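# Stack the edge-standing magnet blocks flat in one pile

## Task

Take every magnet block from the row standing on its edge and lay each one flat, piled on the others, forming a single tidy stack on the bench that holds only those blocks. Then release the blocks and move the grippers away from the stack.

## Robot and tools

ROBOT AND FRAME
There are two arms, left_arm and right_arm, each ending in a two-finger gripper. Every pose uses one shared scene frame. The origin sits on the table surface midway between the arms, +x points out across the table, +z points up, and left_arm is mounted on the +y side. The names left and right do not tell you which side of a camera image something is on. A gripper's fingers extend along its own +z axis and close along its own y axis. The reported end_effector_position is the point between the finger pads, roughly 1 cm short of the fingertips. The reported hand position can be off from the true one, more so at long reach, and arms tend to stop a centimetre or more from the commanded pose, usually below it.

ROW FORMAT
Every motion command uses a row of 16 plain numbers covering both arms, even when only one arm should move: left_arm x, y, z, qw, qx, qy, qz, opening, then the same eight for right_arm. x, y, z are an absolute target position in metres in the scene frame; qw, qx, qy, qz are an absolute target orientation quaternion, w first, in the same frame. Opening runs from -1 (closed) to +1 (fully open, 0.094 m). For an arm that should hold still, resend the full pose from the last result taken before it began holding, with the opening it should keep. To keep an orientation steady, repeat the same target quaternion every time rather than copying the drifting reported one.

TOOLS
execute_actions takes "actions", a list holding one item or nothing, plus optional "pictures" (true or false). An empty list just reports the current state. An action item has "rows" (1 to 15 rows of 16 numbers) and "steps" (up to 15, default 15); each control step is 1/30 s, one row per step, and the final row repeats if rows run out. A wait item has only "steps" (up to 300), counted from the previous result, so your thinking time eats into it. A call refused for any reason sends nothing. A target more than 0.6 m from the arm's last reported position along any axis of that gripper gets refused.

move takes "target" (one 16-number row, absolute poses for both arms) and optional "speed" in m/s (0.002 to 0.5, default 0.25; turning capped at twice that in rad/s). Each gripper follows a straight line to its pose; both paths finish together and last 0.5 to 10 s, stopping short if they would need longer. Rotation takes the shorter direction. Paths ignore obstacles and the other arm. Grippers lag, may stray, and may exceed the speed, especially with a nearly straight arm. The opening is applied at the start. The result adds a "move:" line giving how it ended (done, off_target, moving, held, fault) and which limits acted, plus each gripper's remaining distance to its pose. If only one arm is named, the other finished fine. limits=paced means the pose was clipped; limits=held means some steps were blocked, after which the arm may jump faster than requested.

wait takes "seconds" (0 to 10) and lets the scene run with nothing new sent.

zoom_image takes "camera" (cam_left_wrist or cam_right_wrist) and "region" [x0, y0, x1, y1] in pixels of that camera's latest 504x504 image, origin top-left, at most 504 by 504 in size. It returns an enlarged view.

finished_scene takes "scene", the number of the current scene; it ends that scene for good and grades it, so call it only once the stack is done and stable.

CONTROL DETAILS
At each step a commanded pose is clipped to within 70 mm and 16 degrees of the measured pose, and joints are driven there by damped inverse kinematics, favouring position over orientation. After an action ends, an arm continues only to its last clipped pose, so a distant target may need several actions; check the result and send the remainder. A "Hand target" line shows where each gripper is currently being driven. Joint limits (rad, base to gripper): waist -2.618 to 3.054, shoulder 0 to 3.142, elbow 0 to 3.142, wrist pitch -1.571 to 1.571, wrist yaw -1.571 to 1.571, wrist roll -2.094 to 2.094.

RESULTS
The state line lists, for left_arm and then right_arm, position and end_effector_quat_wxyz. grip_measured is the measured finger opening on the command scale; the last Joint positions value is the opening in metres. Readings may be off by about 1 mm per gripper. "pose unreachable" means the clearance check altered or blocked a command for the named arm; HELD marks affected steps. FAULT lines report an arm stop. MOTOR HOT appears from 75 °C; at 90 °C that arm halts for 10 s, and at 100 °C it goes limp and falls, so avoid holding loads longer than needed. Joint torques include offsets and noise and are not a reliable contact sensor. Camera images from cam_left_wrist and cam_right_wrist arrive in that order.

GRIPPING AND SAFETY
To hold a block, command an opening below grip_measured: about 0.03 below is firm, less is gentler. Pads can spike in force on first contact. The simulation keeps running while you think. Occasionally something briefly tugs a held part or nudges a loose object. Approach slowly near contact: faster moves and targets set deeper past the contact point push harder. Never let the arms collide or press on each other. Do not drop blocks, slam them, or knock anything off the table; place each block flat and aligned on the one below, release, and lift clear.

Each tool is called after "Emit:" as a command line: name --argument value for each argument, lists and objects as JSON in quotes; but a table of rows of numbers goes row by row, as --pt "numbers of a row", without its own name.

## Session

Emit:
execute_actions --actions '[]'

Scene clock: 0.00 s of 6200.00 s.
left_arm: end_effector_position=(+0.0994, -0.1539, +0.2975) grip_measured=+1.000 end_effector_quat_wxyz=(+0.378, +0.509, +0.748, -0.197) | right_arm: end_effector_position=(+0.3521, -0.2730, +0.1711) grip_measured=+1.000 end_effector_quat_wxyz=(+0.477, +0.051, +0.841, +0.249)
Joint positions: left_arm=[-1.542  1.371  1.458 -0.826 -0.331 -0.171  0.094] | right_arm=[-0.145  1.071  0.546  0.033 -0.471  0.302  0.094]
Joint velocities: left_arm=[-0.002 -0.007 -0.002 -0.051  0.007 -0.037  0.   ] | right_arm=[ 0.012 -0.012 -0.012 -0.007  0.007 -0.022  0.   ]
Joint torques (N m, as the arm reports them, + toward a larger angle): no reading
Hand target (left_arm): +0.101, -0.155, +0.312; +0.392, +0.499, +0.743, -0.210
Hand target (right_arm): +0.356, -0.273, +0.185; +0.494, +0.042, +0.832, +0.249

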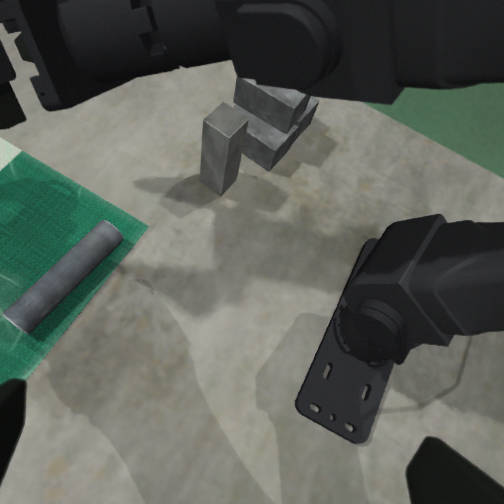

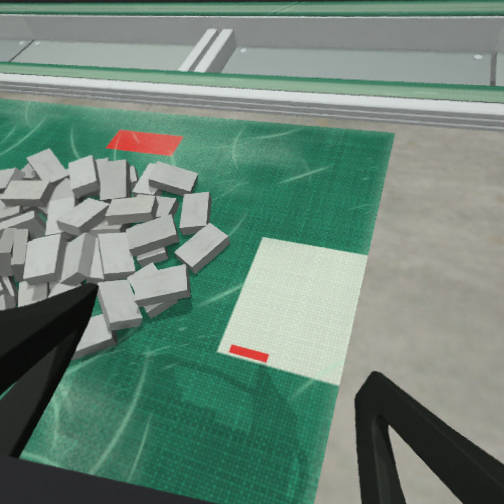

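Emit:
zoom_image --camera "cam_left_wrist" --region '[160, 40, 360, 220]'

Region (160, 40, 360, 220) of cam_left_wrist's 504x504 image, scaled by 2.520, with more detail than that image has; it fills the top 454 rows of this view, and the rest is white.

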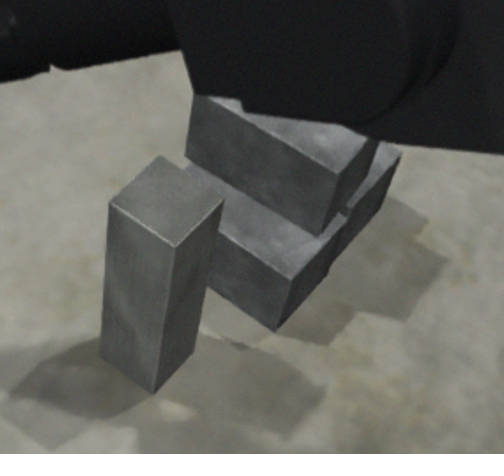

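Emit:
move --target '[0.2,0.06,0.25, 0.5417,0.4545,0.5417,-0.4545, 1, 0.3521,-0.2730,0.1711, 0.477,0.051,0.841,0.249, 1]' --speed 0.3

Scene clock: 49.43 s of 6200.00 s.
left_arm: end_effector_position=(+0.2042, +0.0627, +0.2475) grip_measured=+1.000 end_effector_quat_wxyz=(+0.529, +0.444, +0.561, -0.457) | right_arm: end_effector_position=(+0.3521, -0.2730, +0.1711) grip_measured=+1.000 end_effector_quat_wxyz=(+0.477, +0.051, +0.841, +0.249)
Joint positions: left_arm=[0.047 0.796 0.395 0.185 1.456 0.172 0.094] | right_arm=[-0.145  1.071  0.546  0.033 -0.471  0.302  0.094]
Joint velocities: left_arm=[-0.022 -0.007 -0.09   0.3   -0.066 -0.271  0.   ] | right_arm=[-0.012 -0.007  0.007 -0.007  0.022 -0.022  0.   ]
Joint torques (N m, as the arm reports them, + toward a larger angle): left_arm=[-0.73  0.57  6.74  1.28  0.23 -0.06] | right_arm=[-0.06 -2.48  7.87  1.5  -0.15  0.01]
Hand target (left_arm): +0.202, +0.061, +0.252; +0.530, +0.454, +0.549, -0.460
Hand target (right_arm): +0.352, -0.273, +0.171; +0.477, +0.051, +0.841, +0.249
Off the commanded pose (left_arm): 0.006 m, 3 deg.
Off the commanded pose (right_arm): 0.000 m, 0 deg.
After step 90, 44.23 s passed at rest.
move: off_target (left_arm); limits=paced

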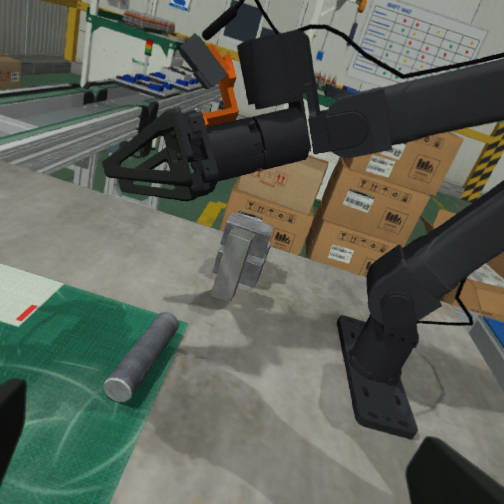

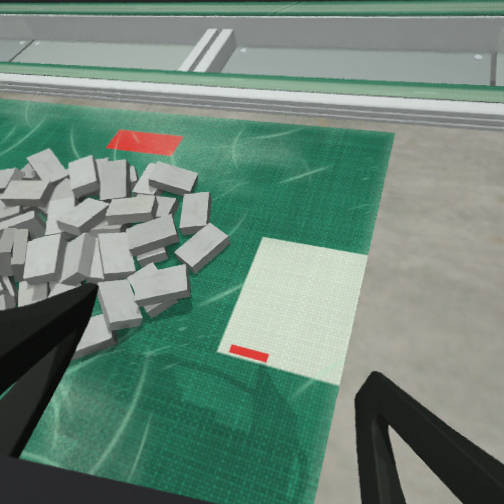

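Emit:
zoom_image --camera "cam_left_wrist" --region '[180, 180, 320, 320]'

Region (180, 180, 320, 320) of cam_left_wrist's 504x504 image, scaled by 3.600, with more detail than that image has.

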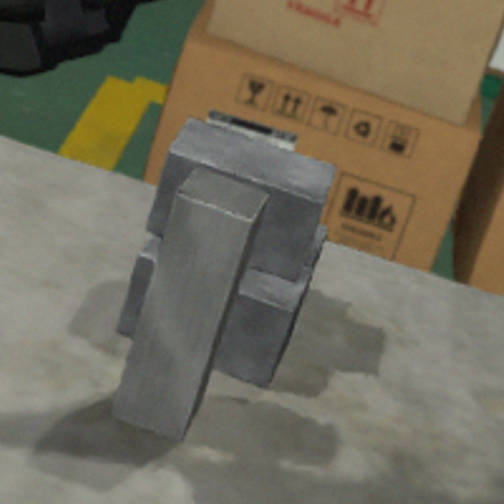

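Emit:
move --target '[0.2165,0.345,0.25, 0.25,-0.25,0.933,0.067, 1, 0.2,-0.06,0.25, 0.5417,-0.4545,0.5417,0.4545, 1]' --speed 0.3

Scene clock: 76.07 s of 6200.00 s.
left_arm: end_effector_position=(+0.2042, +0.3421, +0.2383) grip_measured=+1.000 end_effector_quat_wxyz=(+0.238, -0.256, +0.935, +0.055) | right_arm: end_effector_position=(+0.1972, -0.0681, +0.2353) grip_measured=+1.000 end_effector_quat_wxyz=(+0.529, -0.445, +0.562, +0.455)
Joint positions: left_arm=[ 0.567  1.005  1.242 -1.316  0.048  0.051  0.094] | right_arm=[ 0.41   0.956  0.347  0.564 -0.928  0.004  0.094]
Joint velocities: left_arm=[-0.002 -0.022 -0.002  0.022 -0.037 -0.051  0.   ] | right_arm=[-0.022 -0.002 -0.007 -0.007  0.022  0.007  0.   ]
Joint torques (N m, as the arm reports them, + toward a larger angle): left_arm=[-1.12  0.23  8.67  1.14 -0.08 -0.08] | right_arm=[ 0.72 -0.3  10.28  1.59 -0.1  -0.08]
Hand target (left_arm): +0.211, +0.346, +0.249; +0.255, -0.253, +0.931, +0.064
Hand target (right_arm): +0.198, -0.064, +0.249; +0.541, -0.455, +0.542, +0.454
Off the commanded pose (left_arm): 0.017 m, 2 deg.
Off the commanded pose (right_arm): 0.017 m, 3 deg.
After step 90, 19.53 s passed at rest.
move: off_target (left_arm, right_arm)

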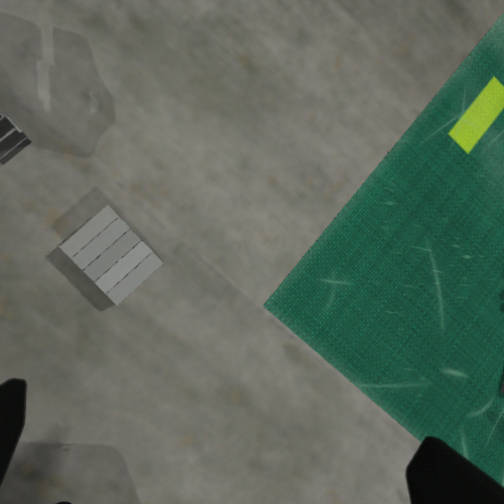

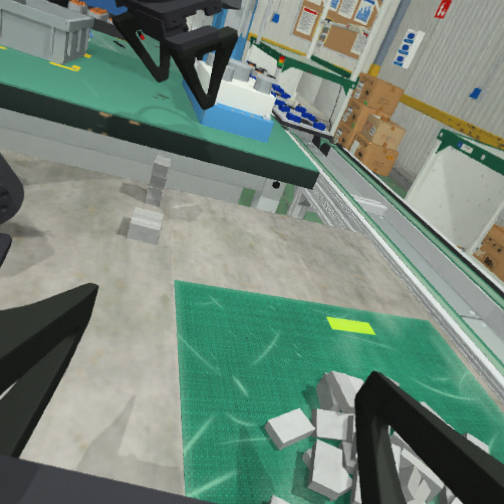

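Emit:
zoom_image --camera "cam_left_wrist" --region '[30, 170, 190, 330]'

Emit:
zoom_image --camera "cam_right_wrist" --region '[100, 140, 220, 260]'

Region (30, 170, 190, 330) of cam_left_wrist's 504x504 image, scaled by 3.150, with more detail than that image has.

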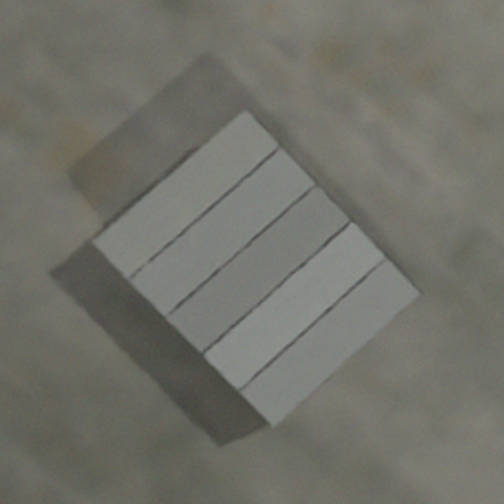

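Region (100, 140, 220, 260) of cam_right_wrist's 504x504 image, scaled by 4.200, with more detail than that image has.

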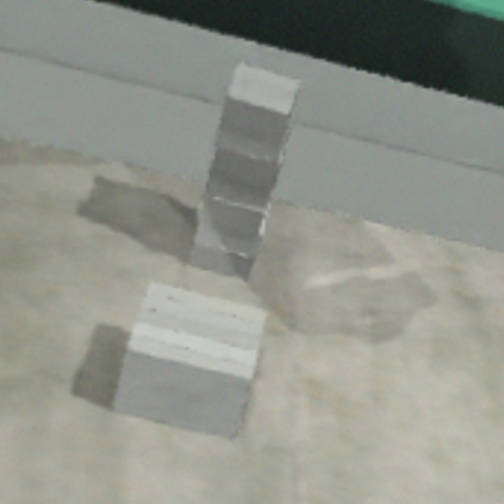

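Emit:
zoom_image --camera "cam_left_wrist" --region '[0, 60, 140, 220]'

Region (0, 60, 140, 220) of cam_left_wrist's 504x504 image, scaled by 3.150, with more detail than that image has; it fills the left 441 columns of this view, and the rest is white.

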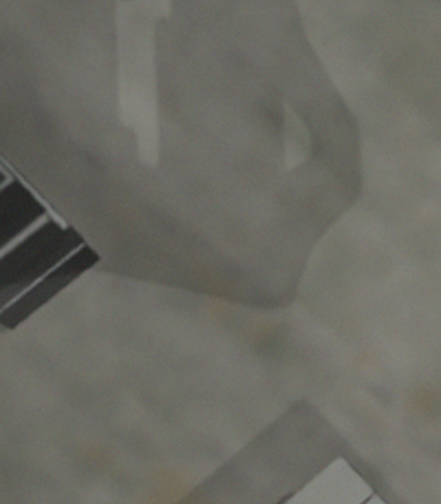

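Emit:
move --target '[0.2019,0.398,0.075, 0,0.0671,0.9977,0, 1, 0.1972,-0.0681,0.2353, 0.529,-0.445,0.562,0.455, 1]' --speed 0.3

Scene clock: 176.73 s of 6200.00 s.
left_arm: end_effector_position=(+0.2012, +0.3924, +0.0744) grip_measured=+1.000 end_effector_quat_wxyz=(-0.008, +0.070, +0.997, -0.007) | right_arm: end_effector_position=(+0.1971, -0.0681, +0.2355) grip_measured=+1.000 end_effector_quat_wxyz=(+0.529, -0.445, +0.561, +0.454)
Joint positions: left_arm=[ 0.707  1.526  1.048 -1.114 -0.001  0.877  0.094] | right_arm=[ 0.41   0.956  0.347  0.565 -0.928  0.003  0.094]
Joint velocities: left_arm=[-0.007 -0.012  0.002 -0.066 -0.066 -0.007  0.   ] | right_arm=[ 0.007 -0.012 -0.012  0.007  0.007 -0.037  0.   ]
Joint torques (N m, as the arm reports them, + toward a larger angle): left_arm=[ 1.05 -4.8   5.82  0.34 -0.06  0.04] | right_arm=[-0.06 -1.38  7.7   1.38 -0.01  0.01]
Hand target (left_arm): +0.202, +0.398, +0.075; -0.002, +0.069, +0.998, +0.002
Hand target (right_arm): +0.197, -0.068, +0.235; +0.529, -0.445, +0.562, +0.455
Off the commanded pose (left_arm): 0.006 m, 1 deg.
Off the commanded pose (right_arm): 0.000 m, 0 deg.
After step 90, 95.70 s passed at rest.
move: done

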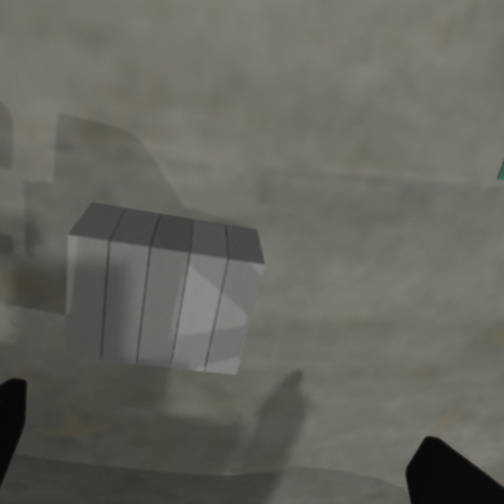

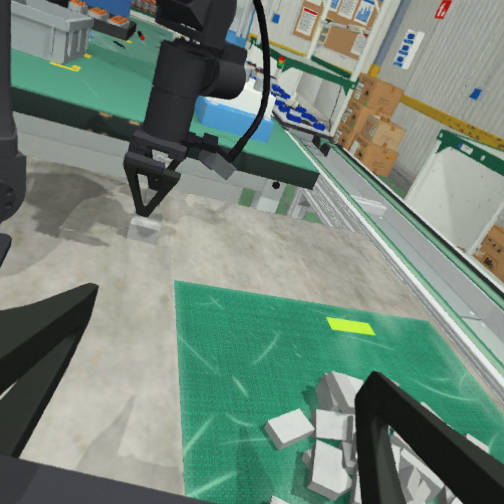

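Emit:
move --target '[0.1965,0.420,0.055, 0,0.0671,0.9977,0, 1, 0.1972,-0.0681,0.2353, 0.529,-0.445,0.562,0.455, 1]' --speed 0.15

Scene clock: 207.60 s of 6200.00 s.
left_arm: end_effector_position=(+0.1956, +0.4155, +0.0557) grip_measured=+1.000 end_effector_quat_wxyz=(-0.005, +0.068, +0.998, -0.006) | right_arm: end_effector_position=(+0.1971, -0.0681, +0.2355) grip_measured=+1.000 end_effector_quat_wxyz=(+0.529, -0.445, +0.561, +0.454)
Joint positions: left_arm=[ 0.788  1.588  1.031 -1.03  -0.001  0.953  0.094] | right_arm=[ 0.41   0.956  0.347  0.565 -0.928  0.003  0.094]
Joint velocities: left_arm=[ 0.007  0.007 -0.007 -0.051 -0.066  0.051  0.   ] | right_arm=[-0.007  0.007 -0.027  0.037 -0.022 -0.007  0.   ]
Joint torques (N m, as the arm reports them, + toward a larger angle): left_arm=[ 0.91 -4.87  5.56  0.4   0.04  0.05] | right_arm=[ 0.01 -1.44  7.66  1.37 -0.03  0.02]
Hand target (left_arm): +0.196, +0.420, +0.055; +0.000, +0.067, +0.998, -0.001
Hand target (right_arm): +0.197, -0.068, +0.235; +0.529, -0.445, +0.562, +0.455
Off the commanded pose (left_arm): 0.005 m, 1 deg.
Off the commanded pose (right_arm): 0.000 m, 0 deg.
After step 90, 26.97 s passed at rest.
move: done

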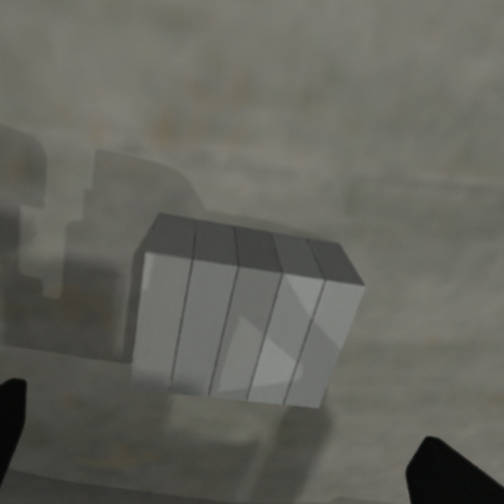

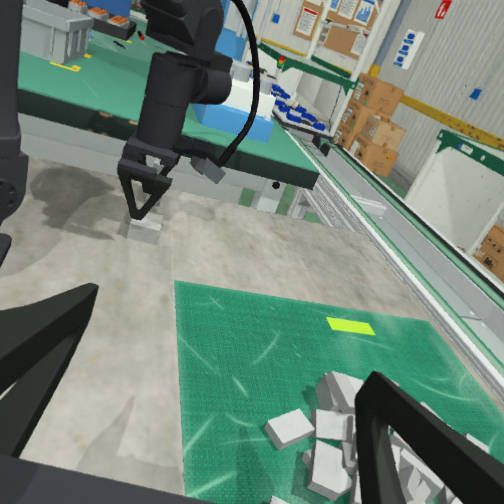

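Emit:
move --target '[0.198,0.420,0.024, 0,0.0671,0.9977,0, 0.6, 0.1972,-0.0681,0.2353, 0.529,-0.445,0.562,0.455, 1]' --speed 0.08

Emit:
zoom_image --camera "cam_right_wrist" --region '[100, 170, 200, 270]'

Scene clock: 217.10 s of 6200.00 s.
left_arm: end_effector_position=(+0.1965, +0.4166, +0.0248) grip_measured=+0.602 end_effector_quat_wxyz=(-0.005, +0.069, +0.998, -0.005) | right_arm: end_effector_position=(+0.1971, -0.0681, +0.2355) grip_measured=+1.000 end_effector_quat_wxyz=(+0.529, -0.445, +0.561, +0.454)
Joint positions: left_arm=[ 0.788  1.638  0.952 -0.899 -0.001  0.955  0.075] | right_arm=[ 0.41   0.956  0.347  0.565 -0.928  0.003  0.094]
Joint velocities: left_arm=[ 0.017  0.012 -0.007  0.051 -0.007 -0.037  0.   ] | right_arm=[-0.012 -0.007 -0.012 -0.022  0.007  0.007  0.   ]
Joint torques (N m, as the arm reports them, + toward a larger angle): left_arm=[ 0.48 -5.    5.24  0.38  0.02 -0.01] | right_arm=[-0.07 -1.44  7.68  1.37  0.    0.03]
Hand target (left_arm): +0.198, +0.420, +0.024; -0.000, +0.067, +0.998, -0.000
Hand target (right_arm): +0.197, -0.068, +0.235; +0.529, -0.445, +0.562, +0.455
Off the commanded pose (left_arm): 0.004 m, 1 deg.
Off the commanded pose (right_arm): 0.000 m, 0 deg.
After step 90, 5.53 s passed at rest.
move: done

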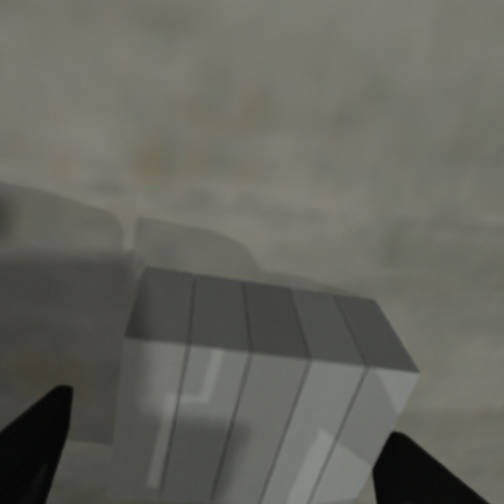

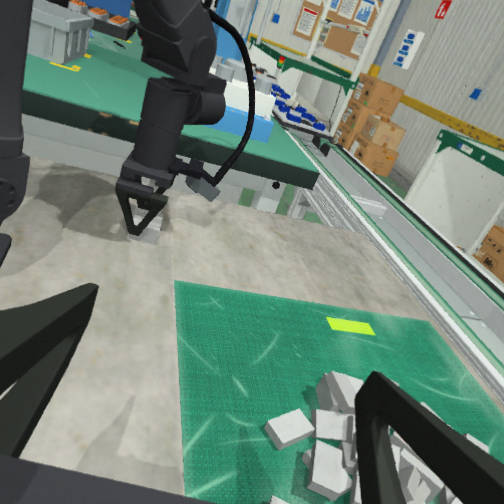

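Region (100, 170, 200, 270) of cam_right_wrist's 504x504 image, scaled by 5.040, with more detail than that image has.

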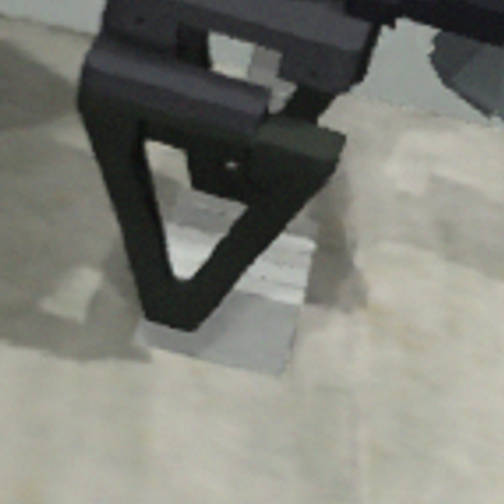

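Emit:
move --target '[0.200,0.420,0.0165, 0,0.0671,0.9977,0, 0.45, 0.1972,-0.0681,0.2353, 0.529,-0.445,0.562,0.455, 1]' --speed 0.04

Emit:
zoom_image --camera "cam_right_wrist" --region '[100, 170, 200, 270]'

Scene clock: 250.23 s of 6200.00 s.
left_arm: end_effector_position=(+0.1975, +0.4176, +0.0177) grip_measured=+0.452 end_effector_quat_wxyz=(-0.005, +0.069, +0.998, -0.005) | right_arm: end_effector_position=(+0.1971, -0.0681, +0.2355) grip_measured=+1.000 end_effector_quat_wxyz=(+0.529, -0.445, +0.561, +0.454)
Joint positions: left_arm=[ 0.788  1.656  0.94  -0.868 -0.001  0.955  0.068] | right_arm=[ 0.41   0.956  0.347  0.565 -0.928  0.003  0.094]
Joint velocities: left_arm=[-0.002 -0.002  0.002  0.037  0.022 -0.007 -0.   ] | right_arm=[-0.002 -0.007  0.022  0.037  0.007 -0.095  0.   ]
Joint torques (N m, as the arm reports them, + toward a larger angle): left_arm=[-0.15 -5.19  5.16  0.4   0.02 -0.08] | right_arm=[ 0.01 -1.35  7.7   1.36 -0.02  0.03]
Hand target (left_arm): +0.200, +0.420, +0.017; +0.000, +0.067, +0.998, +0.000
Hand target (right_arm): +0.197, -0.068, +0.235; +0.529, -0.445, +0.562, +0.455
Off the commanded pose (left_arm): 0.004 m, 1 deg.
Off the commanded pose (right_arm): 0.000 m, 0 deg.
After step 90, 29.37 s passed at rest.
move: done

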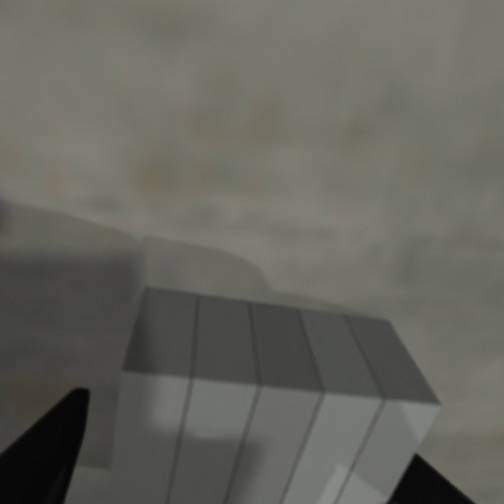

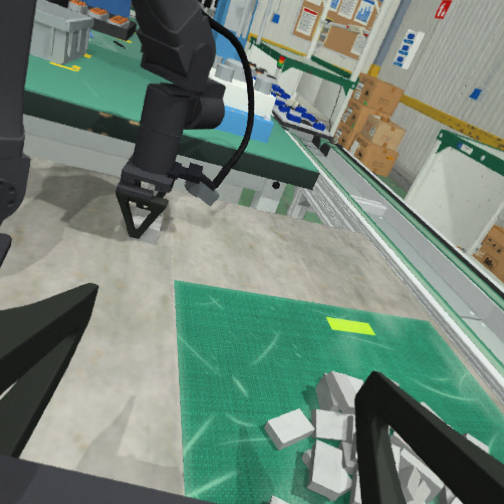

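Region (100, 170, 200, 270) of cam_right_wrist's 504x504 image, scaled by 5.040, with more detail than that image has.

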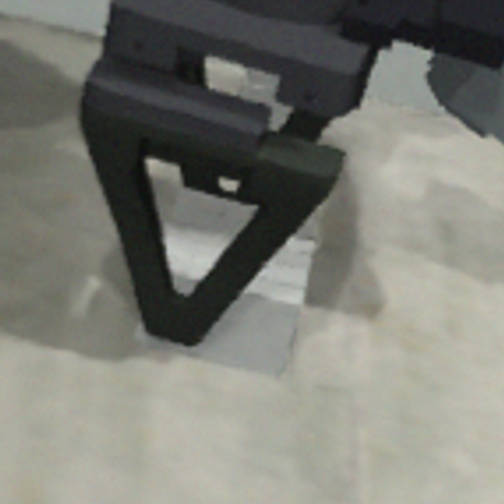

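Emit:
execute_actions --actions '[]'

Scene clock: 264.03 s of 6200.00 s.
left_arm: end_effector_position=(+0.1979, +0.4181, +0.0177) grip_measured=+0.452 end_effector_quat_wxyz=(-0.004, +0.069, +0.998, -0.004) | right_arm: end_effector_position=(+0.1971, -0.0681, +0.2355) grip_measured=+1.000 end_effector_quat_wxyz=(+0.529, -0.445, +0.561, +0.454)
Joint positions: left_arm=[ 0.788  1.656  0.94  -0.866 -0.001  0.955  0.068] | right_arm=[ 0.41   0.956  0.347  0.565 -0.928  0.003  0.094]
Joint velocities: left_arm=[-0.007  0.022 -0.007  0.007 -0.081  0.022 -0.001] | right_arm=[ 0.017 -0.002 -0.007 -0.037 -0.066 -0.022  0.   ]
Joint torques (N m, as the arm reports them, + toward a larger angle): left_arm=[ 0.12 -5.09  5.18  0.37  0.   -0.07] | right_arm=[ 0.01 -1.46  7.65  1.37 -0.04  0.  ]
Hand target (left_arm): +0.200, +0.420, +0.017; +0.000, +0.067, +0.998, +0.000
Hand target (right_arm): +0.197, -0.068, +0.235; +0.529, -0.445, +0.562, +0.455
Off the commanded pose (left_arm): 0.003 m, 1 deg.
Off the commanded pose (right_arm): 0.000 m, 0 deg.
Steps of this call (steps 1 to 90: nothing new was sent; then 10.80 s passed at rest). Readings (end_effector_position):
1: left_arm (+0.1976, +0.4177, +0.0177) | right_arm (+0.1971, -0.0681, +0.2355)
2: left_arm (+0.1977, +0.4178, +0.0177) | right_arm (+0.1971, -0.0681, +0.2355)
4: left_arm (+0.1978, +0.4179, +0.0177) | right_arm (+0.1971, -0.0681, +0.2355)
8: left_arm (+0.1978, +0.4180, +0.0177) | right_arm (+0.1971, -0.0681, +0.2355)
90: the state above

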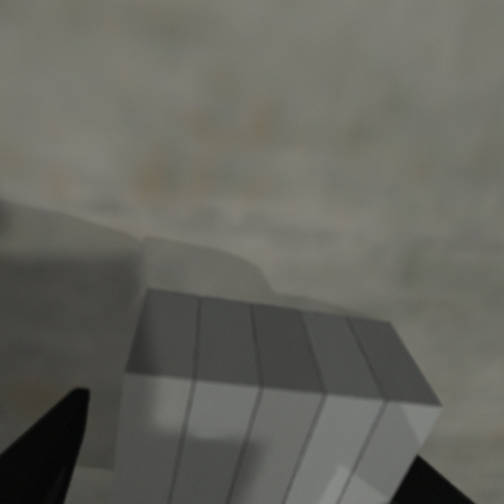

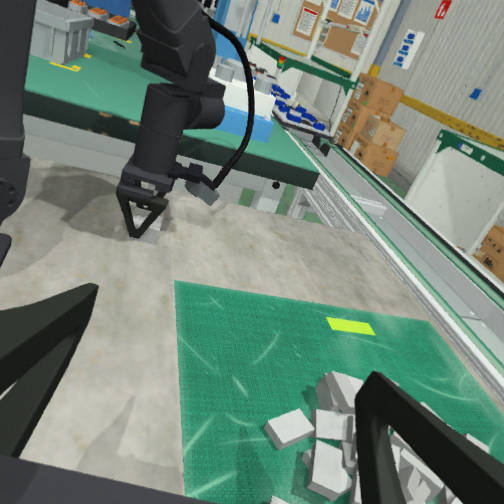

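Emit:
execute_actions --actions '[{"rows": [[0.1996,0.417,0.0165,0,0.0671,0.9977,0,0.40,0.1972,-0.0681,0.2353,0.529,-0.445,0.562,0.455,1],[0.1996,0.417,0.0165,0,0.0671,0.9977,0,0.36,0.1972,-0.0681,0.2353,0.529,-0.445,0.562,0.455,1],[0.1996,0.417,0.0165,0,0.0671,0.9977,0,0.32,0.1972,-0.0681,0.2353,0.529,-0.445,0.562,0.455,1],[0.1996,0.417,0.0165,0,0.0671,0.9977,0,0.30,0.1972,-0.0681,0.2353,0.529,-0.445,0.562,0.455,1]], "steps": 15}]'

Scene clock: 269.67 s of 6200.00 s.
left_arm: end_effector_position=(+0.1961, +0.4161, +0.0158) grip_measured=+0.302 end_effector_quat_wxyz=(-0.006, +0.067, +0.998, -0.007) | right_arm: end_effector_position=(+0.1971, -0.0681, +0.2355) grip_measured=+1.000 end_effector_quat_wxyz=(+0.529, -0.445, +0.561, +0.454)
Joint positions: left_arm=[ 0.788  1.656  0.931 -0.864 -0.001  0.951  0.061] | right_arm=[ 0.41   0.956  0.347  0.565 -0.928  0.003  0.094]
Joint velocities: left_arm=[-0.002  0.007 -0.012  0.007  0.037 -0.081  0.   ] | right_arm=[ 0.012  0.007 -0.012  0.037 -0.022  0.022  0.   ]
Joint torques (N m, as the arm reports them, + toward a larger angle): left_arm=[-0.6  -5.79  5.03  0.38  0.02 -0.08] | right_arm=[ 0.02 -1.4   7.76  1.37 -0.02  0.03]
Hand target (left_arm): +0.200, +0.417, +0.017; +0.000, +0.067, +0.998, +0.000
Hand target (right_arm): +0.197, -0.068, +0.235; +0.529, -0.445, +0.562, +0.455
Off the commanded pose (left_arm): 0.004 m, 1 deg.
Off the commanded pose (right_arm): 0.000 m, 0 deg.
Steps of this call (steps 1 to 90: nothing new was sent; then 2.13 s passed at rest; steps 91 to 105: all 15 steps of this action). Readings (end_effector_position):
91: left_arm (+0.1979, +0.4181, +0.0177) | right_arm (+0.1971, -0.0681, +0.2355)
92: left_arm (+0.1979, +0.4181, +0.0177) | right_arm (+0.1971, -0.0681, +0.2355)
94: left_arm (+0.1979, +0.4180, +0.0176) | right_arm (+0.1971, -0.0681, +0.2355)
98: left_arm (+0.1964, +0.4164, +0.0161) | right_arm (+0.1971, -0.0681, +0.2355)
105: the state above

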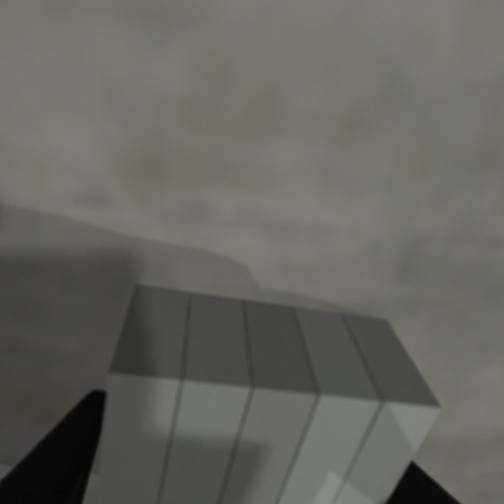

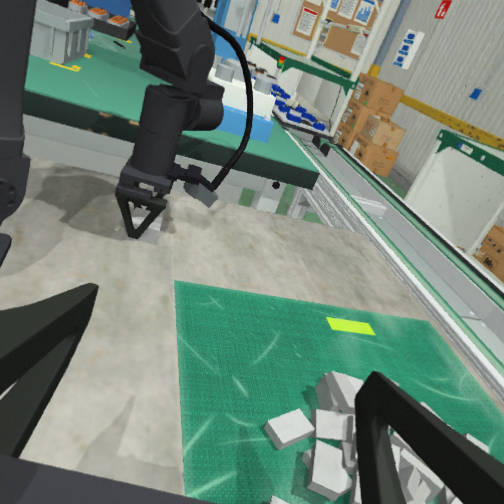

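Emit:
execute_actions --actions '[{"rows": [[0.201,0.417,0.018,0,0.0671,0.9977,0,0.27,0.1972,-0.0681,0.2353,0.529,-0.445,0.562,0.455,1],[0.201,0.417,0.018,0,0.0671,0.9977,0,0.25,0.1972,-0.0681,0.2353,0.529,-0.445,0.562,0.455,1],[0.201,0.417,0.018,0,0.0671,0.9977,0,0.23,0.1972,-0.0681,0.2353,0.529,-0.445,0.562,0.455,1],[0.201,0.417,0.018,0,0.0671,0.9977,0,0.21,0.1972,-0.0681,0.2353,0.529,-0.445,0.562,0.455,1]], "steps": 15}]'

Scene clock: 275.10 s of 6200.00 s.
left_arm: end_effector_position=(+0.1961, +0.4161, +0.0158) grip_measured=+0.212 end_effector_quat_wxyz=(-0.006, +0.065, +0.998, -0.007) | right_arm: end_effector_position=(+0.1971, -0.0681, +0.2355) grip_measured=+1.000 end_effector_quat_wxyz=(+0.529, -0.445, +0.561, +0.454)
Joint positions: left_arm=[ 0.788  1.656  0.931 -0.864 -0.001  0.947  0.057] | right_arm=[ 0.41   0.956  0.347  0.565 -0.928  0.003  0.094]
Joint velocities: left_arm=[-0.012 -0.002  0.007 -0.051 -0.022 -0.037  0.   ] | right_arm=[-0.007 -0.007  0.012 -0.081  0.022  0.022  0.   ]
Joint torques (N m, as the arm reports them, + toward a larger angle): left_arm=[-1.02 -5.75  5.63  0.29  0.02 -0.07] | right_arm=[-0.02 -1.42  7.65  1.36 -0.03  0.01]
Hand target (left_arm): +0.201, +0.417, +0.018; +0.000, +0.067, +0.998, -0.000
Hand target (right_arm): +0.197, -0.068, +0.235; +0.529, -0.445, +0.562, +0.455
Off the commanded pose (left_arm): 0.005 m, 1 deg.
Off the commanded pose (right_arm): 0.000 m, 0 deg.
Steps of this call (steps 1 to 90: nothing new was sent; then 1.93 s passed at rest; steps 91 to 105: all 15 steps of this action). Readings (end_effector_position):
91: left_arm (+0.1961, +0.4161, +0.0158) | right_arm (+0.1971, -0.0681, +0.2355)
92: left_arm (+0.1961, +0.4161, +0.0158) | right_arm (+0.1971, -0.0681, +0.2355)
94: left_arm (+0.1961, +0.4161, +0.0158) | right_arm (+0.1971, -0.0681, +0.2355)
98: left_arm (+0.1961, +0.4161, +0.0158) | right_arm (+0.1971, -0.0681, +0.2355)
105: the state above

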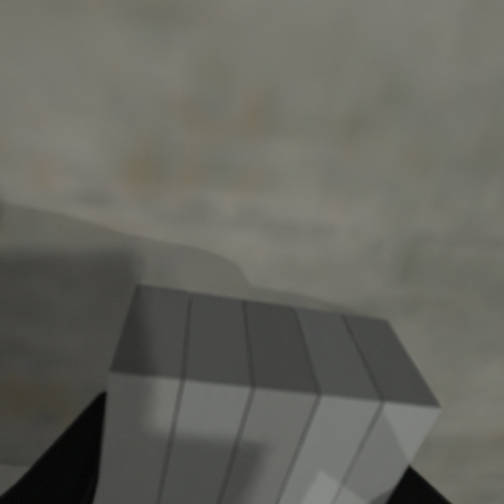

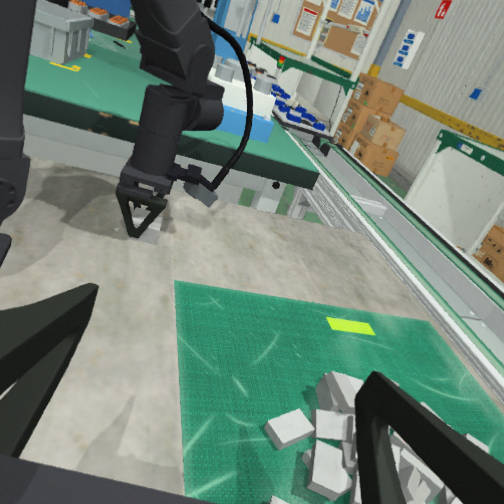

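Emit:
execute_actions --actions '[{"rows": [[0.201,0.417,0.018,0,0.0671,0.9977,0,0.20,0.1972,-0.0681,0.2353,0.529,-0.445,0.562,0.455,1],[0.201,0.417,0.018,0,0.0671,0.9977,0,0.19,0.1972,-0.0681,0.2353,0.529,-0.445,0.562,0.455,1],[0.201,0.417,0.018,0,0.0671,0.9977,0,0.18,0.1972,-0.0681,0.2353,0.529,-0.445,0.562,0.455,1],[0.201,0.417,0.018,0,0.0671,0.9977,0,0.17,0.1972,-0.0681,0.2353,0.529,-0.445,0.562,0.455,1],[0.201,0.417,0.018,0,0.0671,0.9977,0,0.16,0.1972,-0.0681,0.2353,0.529,-0.445,0.562,0.455,1],[0.201,0.417,0.018,0,0.0671,0.9977,0,0.15,0.1972,-0.0681,0.2353,0.529,-0.445,0.562,0.455,1],[0.201,0.417,0.018,0,0.0671,0.9977,0,0.14,0.1972,-0.0681,0.2353,0.529,-0.445,0.562,0.455,1]], "steps": 15}]' --pictures false

Scene clock: 290.77 s of 6200.00 s.
left_arm: end_effector_position=(+0.1960, +0.4160, +0.0158) grip_measured=+0.148 end_effector_quat_wxyz=(-0.006, +0.065, +0.998, -0.007) | right_arm: end_effector_position=(+0.1971, -0.0681, +0.2355) grip_measured=+1.000 end_effector_quat_wxyz=(+0.529, -0.445, +0.561, +0.454)
Joint positions: left_arm=[ 0.788  1.656  0.931 -0.865 -0.001  0.947  0.054] | right_arm=[ 0.41   0.956  0.347  0.565 -0.928  0.003  0.094]
Joint velocities: left_arm=[-0.002 -0.007 -0.012 -0.081 -0.051  0.051 -0.   ] | right_arm=[-0.002  0.012 -0.012 -0.007 -0.081 -0.095  0.   ]
Joint torques (N m, as the arm reports them, + toward a larger angle): left_arm=[-1.04 -5.82  5.57  0.3   0.   -0.08] | right_arm=[-0.04 -1.36  7.78  1.38  0.    0.03]
Hand target (left_arm): +0.201, +0.417, +0.018; +0.000, +0.067, +0.998, -0.000
Hand target (right_arm): +0.197, -0.068, +0.235; +0.529, -0.445, +0.562, +0.455
Off the commanded pose (left_arm): 0.006 m, 1 deg.
Off the commanded pose (right_arm): 0.000 m, 0 deg.
Steps of this call (steps 1 to 90: nothing new was sent; then 12.17 s passed at rest; steps 91 to 105: all 15 steps of this action). Readings (end_effector_position):
91: left_arm (+0.1961, +0.4161, +0.0158) | right_arm (+0.1971, -0.0681, +0.2355)
92: left_arm (+0.1961, +0.4161, +0.0158) | right_arm (+0.1971, -0.0681, +0.2355)
94: left_arm (+0.1960, +0.4160, +0.0158) | right_arm (+0.1971, -0.0681, +0.2355)
98: left_arm (+0.1960, +0.4160, +0.0158) | right_arm (+0.1971, -0.0681, +0.2355)
105: the state above

Emit:
execute_actions --actions '[{"rows": [[0.201,0.417,0.018,0,0.0671,0.9977,0,0.13,0.1972,-0.0681,0.2353,0.529,-0.445,0.562,0.455,1],[0.201,0.417,0.018,0,0.0671,0.9977,0,0.12,0.1972,-0.0681,0.2353,0.529,-0.445,0.562,0.455,1],[0.201,0.417,0.018,0,0.0671,0.9977,0,0.115,0.1972,-0.0681,0.2353,0.529,-0.445,0.562,0.455,1]], "steps": 12}]'

Scene clock: 294.17 s of 6200.00 s.
left_arm: end_effector_position=(+0.1960, +0.4160, +0.0158) grip_measured=+0.133 end_effector_quat_wxyz=(-0.006, +0.065, +0.998, -0.007) | right_arm: end_effector_position=(+0.1971, -0.0681, +0.2355) grip_measured=+1.000 end_effector_quat_wxyz=(+0.529, -0.445, +0.561, +0.454)
Joint positions: left_arm=[ 0.788  1.656  0.931 -0.865 -0.001  0.946  0.053] | right_arm=[ 0.41   0.956  0.347  0.565 -0.928  0.003  0.094]
Joint velocities: left_arm=[-0.002 -0.012  0.007  0.037  0.051  0.037 -0.   ] | right_arm=[ 0.002 -0.012  0.017  0.022  0.022  0.007  0.   ]
Joint torques (N m, as the arm reports them, + toward a larger angle): left_arm=[-1.04 -5.73  5.54  0.31  0.01 -0.07] | right_arm=[-0.07 -1.35  7.7   1.38 -0.03  0.02]
Hand target (left_arm): +0.201, +0.417, +0.018; +0.000, +0.067, +0.998, -0.000
Hand target (right_arm): +0.197, -0.068, +0.235; +0.529, -0.445, +0.562, +0.455
Off the commanded pose (left_arm): 0.006 m, 1 deg.
Off the commanded pose (right_arm): 0.000 m, 0 deg.
Steps of this call (steps 1 to 90: nothing new was sent; steps 91 to 102: all 12 steps of this action). Readings (end_effector_position):
91: left_arm (+0.1960, +0.4160, +0.0158) | right_arm (+0.1971, -0.0681, +0.2355)
92: left_arm (+0.1960, +0.4160, +0.0158) | right_arm (+0.1971, -0.0681, +0.2355)
94: left_arm (+0.1960, +0.4160, +0.0158) | right_arm (+0.1971, -0.0681, +0.2355)
98: left_arm (+0.1960, +0.4160, +0.0158) | right_arm (+0.1971, -0.0681, +0.2355)
102: the state above

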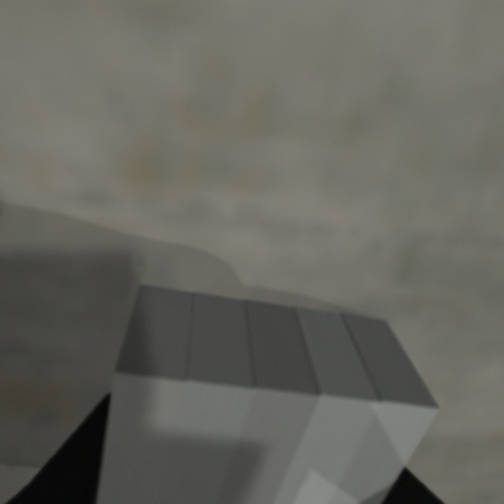

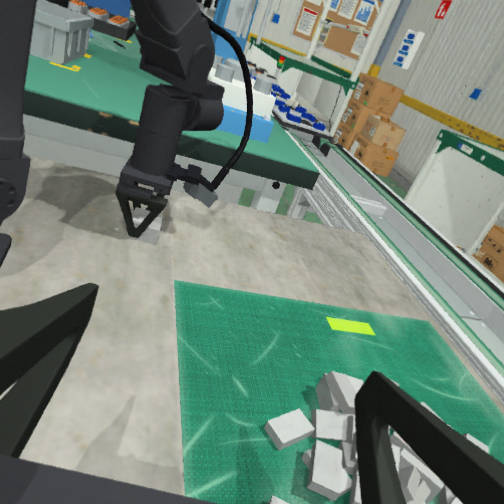

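Emit:
execute_actions --actions '[{"rows": [[0.201,0.417,0.018,0,0.0671,0.9977,0,0.105,0.1972,-0.0681,0.2353,0.529,-0.445,0.562,0.455,1],[0.201,0.417,0.018,0,0.0671,0.9977,0,0.095,0.1972,-0.0681,0.2353,0.529,-0.445,0.562,0.455,1]], "steps": 12}]' --pictures false

Scene clock: 297.90 s of 6200.00 s.
left_arm: end_effector_position=(+0.1960, +0.4160, +0.0158) grip_measured=+0.133 end_effector_quat_wxyz=(-0.006, +0.065, +0.998, -0.007) | right_arm: end_effector_position=(+0.1971, -0.0681, +0.2355) grip_measured=+1.000 end_effector_quat_wxyz=(+0.529, -0.445, +0.561, +0.454)
Joint positions: left_arm=[ 0.788  1.656  0.931 -0.865 -0.001  0.946  0.053] | right_arm=[ 0.41   0.956  0.347  0.565 -0.928  0.003  0.094]
Joint velocities: left_arm=[-0.022 -0.007  0.007  0.007  0.051 -0.051 -0.001] | right_arm=[-0.002 -0.012 -0.002 -0.007  0.007  0.081  0.   ]
Joint torques (N m, as the arm reports them, + toward a larger angle): left_arm=[-0.98 -5.81  5.61  0.31  0.02 -0.09] | right_arm=[-0.02 -1.44  7.6   1.36 -0.03  0.04]
Hand target (left_arm): +0.201, +0.417, +0.018; +0.000, +0.067, +0.998, -0.000
Hand target (right_arm): +0.197, -0.068, +0.235; +0.529, -0.445, +0.562, +0.455
Off the commanded pose (left_arm): 0.006 m, 1 deg.
Off the commanded pose (right_arm): 0.000 m, 0 deg.
Steps of this call (steps 1 to 90: nothing new was sent; then 0.33 s passed at rest; steps 91 to 102: all 12 steps of this action). Readings (end_effector_position):
91: left_arm (+0.1960, +0.4160, +0.0158) | right_arm (+0.1971, -0.0681, +0.2355)
92: left_arm (+0.1960, +0.4160, +0.0158) | right_arm (+0.1971, -0.0681, +0.2355)
94: left_arm (+0.1960, +0.4160, +0.0158) | right_arm (+0.1971, -0.0681, +0.2355)
98: left_arm (+0.1960, +0.4160, +0.0158) | right_arm (+0.1971, -0.0681, +0.2355)
102: the state above

Emit:
move --target '[0.203,0.419,0.075,0,0.0671,0.9977,0,0.095,0.1972,-0.0681,0.2353,0.529,-0.445,0.562,0.455,1]' --speed 0.08

Scene clock: 302.30 s of 6200.00 s.
left_arm: end_effector_position=(+0.1926, +0.4125, +0.0558) grip_measured=+0.133 end_effector_quat_wxyz=(-0.021, +0.065, +0.997, -0.024) | right_arm: end_effector_position=(+0.1971, -0.0681, +0.2355) grip_measured=+1.000 end_effector_quat_wxyz=(+0.529, -0.445, +0.561, +0.454)
Joint positions: left_arm=[ 0.788  1.619  1.062 -1.078 -0.002  0.946  0.053] | right_arm=[ 0.41   0.956  0.347  0.565 -0.928  0.003  0.094]
Joint velocities: left_arm=[0.007 0.002 0.007 0.007 0.037 0.037 0.   ] | right_arm=[ 0.002 -0.002 -0.012  0.022  0.037  0.022  0.   ]
Joint torques (N m, as the arm reports them, + toward a larger angle): left_arm=[-1.02 -8.37  8.94  0.01  0.03 -0.09] | right_arm=[ 0.04 -1.42  7.7   1.36 -0.02  0.02]
Hand target (left_arm): +0.202, +0.418, +0.075; +0.000, +0.067, +0.998, -0.000
Hand target (right_arm): +0.197, -0.068, +0.235; +0.529, -0.445, +0.562, +0.455
Off the commanded pose (left_arm): 0.023 m, 4 deg.
Off the commanded pose (right_arm): 0.000 m, 0 deg.
After step 90, 0.10 s passed at rest.
move: off_target (left_arm)

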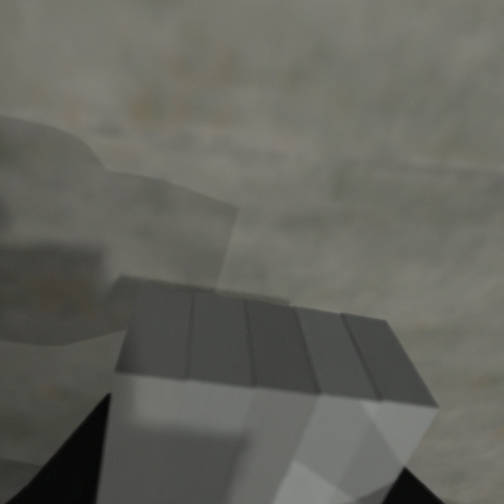

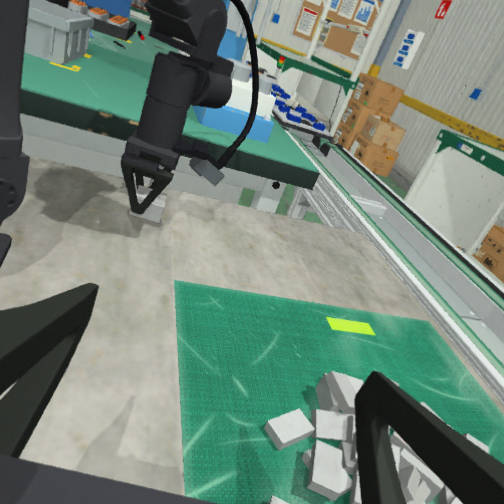

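Emit:
move --target '[0.353,0.430,0.09,0,0.4962,0.8682,0,0.095,0.1972,-0.0681,0.2353,0.529,-0.445,0.562,0.455,1]' --speed 0.12

Scene clock: 311.97 s of 6200.00 s.
left_arm: end_effector_position=(+0.3434, +0.4304, +0.0702) grip_measured=+0.134 end_effector_quat_wxyz=(-0.014, +0.488, +0.873, -0.015) | right_arm: end_effector_position=(+0.1971, -0.0681, +0.2355) grip_measured=+1.000 end_effector_quat_wxyz=(+0.529, -0.445, +0.561, +0.454)
Joint positions: left_arm=[ 0.527  2.062  1.691 -1.239 -0.009  1.576  0.053] | right_arm=[ 0.41   0.956  0.347  0.565 -0.928  0.003  0.094]
Joint velocities: left_arm=[ 0.002  0.002  0.002  0.007 -0.037 -0.022  0.   ] | right_arm=[ 0.007 -0.012  0.002 -0.007  0.022 -0.081  0.   ]
Joint torques (N m, as the arm reports them, + toward a larger angle): left_arm=[ -1.05 -10.88   9.48  -0.02   0.06   0.03] | right_arm=[ 0.03 -1.48  7.68  1.34 -0.01  0.02]
Hand target (left_arm): +0.352, +0.430, +0.088; -0.001, +0.496, +0.868, +0.002
Hand target (right_arm): +0.197, -0.068, +0.235; +0.529, -0.445, +0.562, +0.455
Off the commanded pose (left_arm): 0.022 m, 3 deg.
Off the commanded pose (right_arm): 0.000 m, 0 deg.
After step 90, 2.40 s passed at rest.
move: off_target (left_arm)

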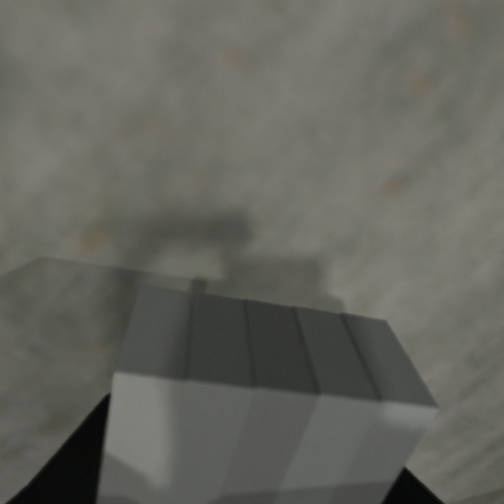

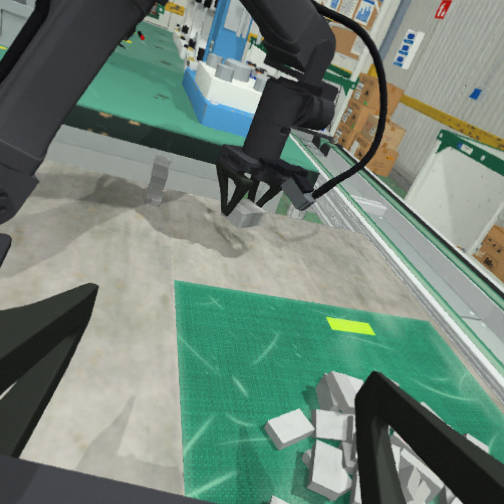

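Emit:
move --target '[0.353,0.430,0.04,0,0.4962,0.8682,0,0.095,0.1972,-0.0681,0.2353,0.529,-0.445,0.562,0.455,1]' --speed 0.06

Scene clock: 316.37 s of 6200.00 s.
left_arm: end_effector_position=(+0.3447, +0.4314, +0.0310) grip_measured=+0.134 end_effector_quat_wxyz=(-0.013, +0.489, +0.872, -0.013) | right_arm: end_effector_position=(+0.1971, -0.0681, +0.2355) grip_measured=+1.000 end_effector_quat_wxyz=(+0.529, -0.445, +0.561, +0.454)
Joint positions: left_arm=[ 0.527  2.095  1.582 -1.093 -0.01   1.578  0.053] | right_arm=[ 0.41   0.956  0.347  0.565 -0.928  0.003  0.094]
Joint velocities: left_arm=[ 0.002  0.022 -0.017 -0.037  0.022 -0.007 -0.   ] | right_arm=[ 0.007  0.007  0.007  0.037  0.081 -0.007  0.   ]
Joint torques (N m, as the arm reports them, + toward a larger angle): left_arm=[ -0.92 -10.89   6.51   0.25   0.09   0.03] | right_arm=[ 0.01 -1.4   7.72  1.38  0.    0.01]
Hand target (left_arm): +0.353, +0.430, +0.040; +0.000, +0.496, +0.868, -0.000
Hand target (right_arm): +0.197, -0.068, +0.235; +0.529, -0.445, +0.562, +0.455
Off the commanded pose (left_arm): 0.012 m, 2 deg.
Off the commanded pose (right_arm): 0.000 m, 0 deg.
After step 90, 0.37 s passed at rest.
move: off_target (left_arm)

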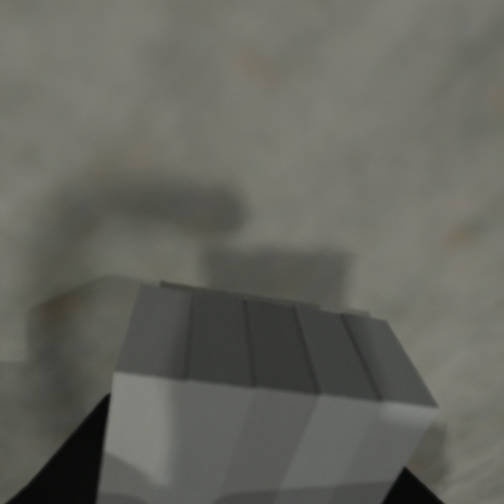

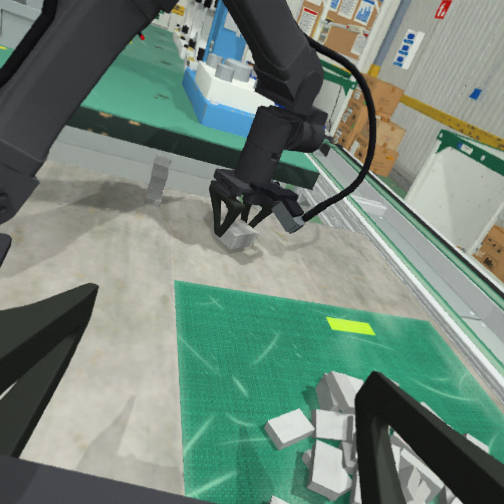

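Emit:
execute_actions --actions '[{"rows": [[0.353,0.430,0.039,0,0.4962,0.8682,0,0.095,0.1972,-0.0681,0.2353,0.529,-0.445,0.562,0.455,1],[0.353,0.430,0.038,0,0.4962,0.8682,0,0.095,0.1972,-0.0681,0.2353,0.529,-0.445,0.562,0.455,1],[0.353,0.430,0.037,0,0.4962,0.8682,0,0.095,0.1972,-0.0681,0.2353,0.529,-0.445,0.562,0.455,1],[0.353,0.430,0.036,0,0.4962,0.8682,0,0.095,0.1972,-0.0681,0.2353,0.529,-0.445,0.562,0.455,1],[0.353,0.430,0.035,0,0.4962,0.8682,0,0.095,0.1972,-0.0681,0.2353,0.529,-0.445,0.562,0.455,1],[0.353,0.430,0.034,0,0.4962,0.8682,0,0.095,0.1972,-0.0681,0.2353,0.529,-0.445,0.562,0.455,1],[0.353,0.430,0.033,0,0.4962,0.8682,0,0.095,0.1972,-0.0681,0.2353,0.529,-0.445,0.562,0.455,1],[0.353,0.430,0.032,0,0.4962,0.8682,0,0.095,0.1972,-0.0681,0.2353,0.529,-0.445,0.562,0.455,1],[0.353,0.430,0.031,0,0.4962,0.8682,0,0.095,0.1972,-0.0681,0.2353,0.529,-0.445,0.562,0.455,1],[0.353,0.430,0.030,0,0.4962,0.8682,0,0.095,0.1972,-0.0681,0.2353,0.529,-0.445,0.562,0.455,1],[0.353,0.430,0.029,0,0.4962,0.8682,0,0.095,0.1972,-0.0681,0.2353,0.529,-0.445,0.562,0.455,1]], "steps": 15}]' --pictures false

Scene clock: 323.17 s of 6200.00 s.
left_arm: end_effector_position=(+0.3424, +0.4300, +0.0178) grip_measured=+0.133 end_effector_quat_wxyz=(-0.016, +0.489, +0.872, -0.019) | right_arm: end_effector_position=(+0.1971, -0.0681, +0.2355) grip_measured=+1.000 end_effector_quat_wxyz=(+0.529, -0.445, +0.561, +0.454)
Joint positions: left_arm=[ 0.527  2.112  1.553 -1.06  -0.01   1.579  0.053] | right_arm=[ 0.41   0.956  0.347  0.565 -0.928  0.003  0.094]
Joint velocities: left_arm=[-0.007  0.002 -0.017  0.022 -0.051  0.007 -0.001] | right_arm=[ 0.002  0.017 -0.002 -0.022 -0.051 -0.081  0.   ]
Joint torques (N m, as the arm reports them, + toward a larger angle): left_arm=[ -0.98 -11.37   6.53   0.25   0.1    0.05] | right_arm=[-0.06 -1.45  7.77  1.37 -0.02  0.03]
Hand target (left_arm): +0.353, +0.430, +0.029; +0.000, +0.496, +0.868, -0.000
Hand target (right_arm): +0.197, -0.068, +0.235; +0.529, -0.445, +0.562, +0.455
Off the commanded pose (left_arm): 0.015 m, 3 deg.
Off the commanded pose (right_arm): 0.000 m, 0 deg.
Steps of this call (steps 1 to 90: nothing new was sent; then 3.30 s passed at rest; steps 91 to 105: all 15 steps of this action). Readings (end_effector_position):
91: left_arm (+0.3447, +0.4314, +0.0310) | right_arm (+0.1971, -0.0681, +0.2355)
92: left_arm (+0.3449, +0.4315, +0.0310) | right_arm (+0.1971, -0.0681, +0.2355)
94: left_arm (+0.3454, +0.4318, +0.0307) | right_arm (+0.1971, -0.0681, +0.2355)
98: left_arm (+0.3448, +0.4315, +0.0271) | right_arm (+0.1971, -0.0681, +0.2355)
105: the state above


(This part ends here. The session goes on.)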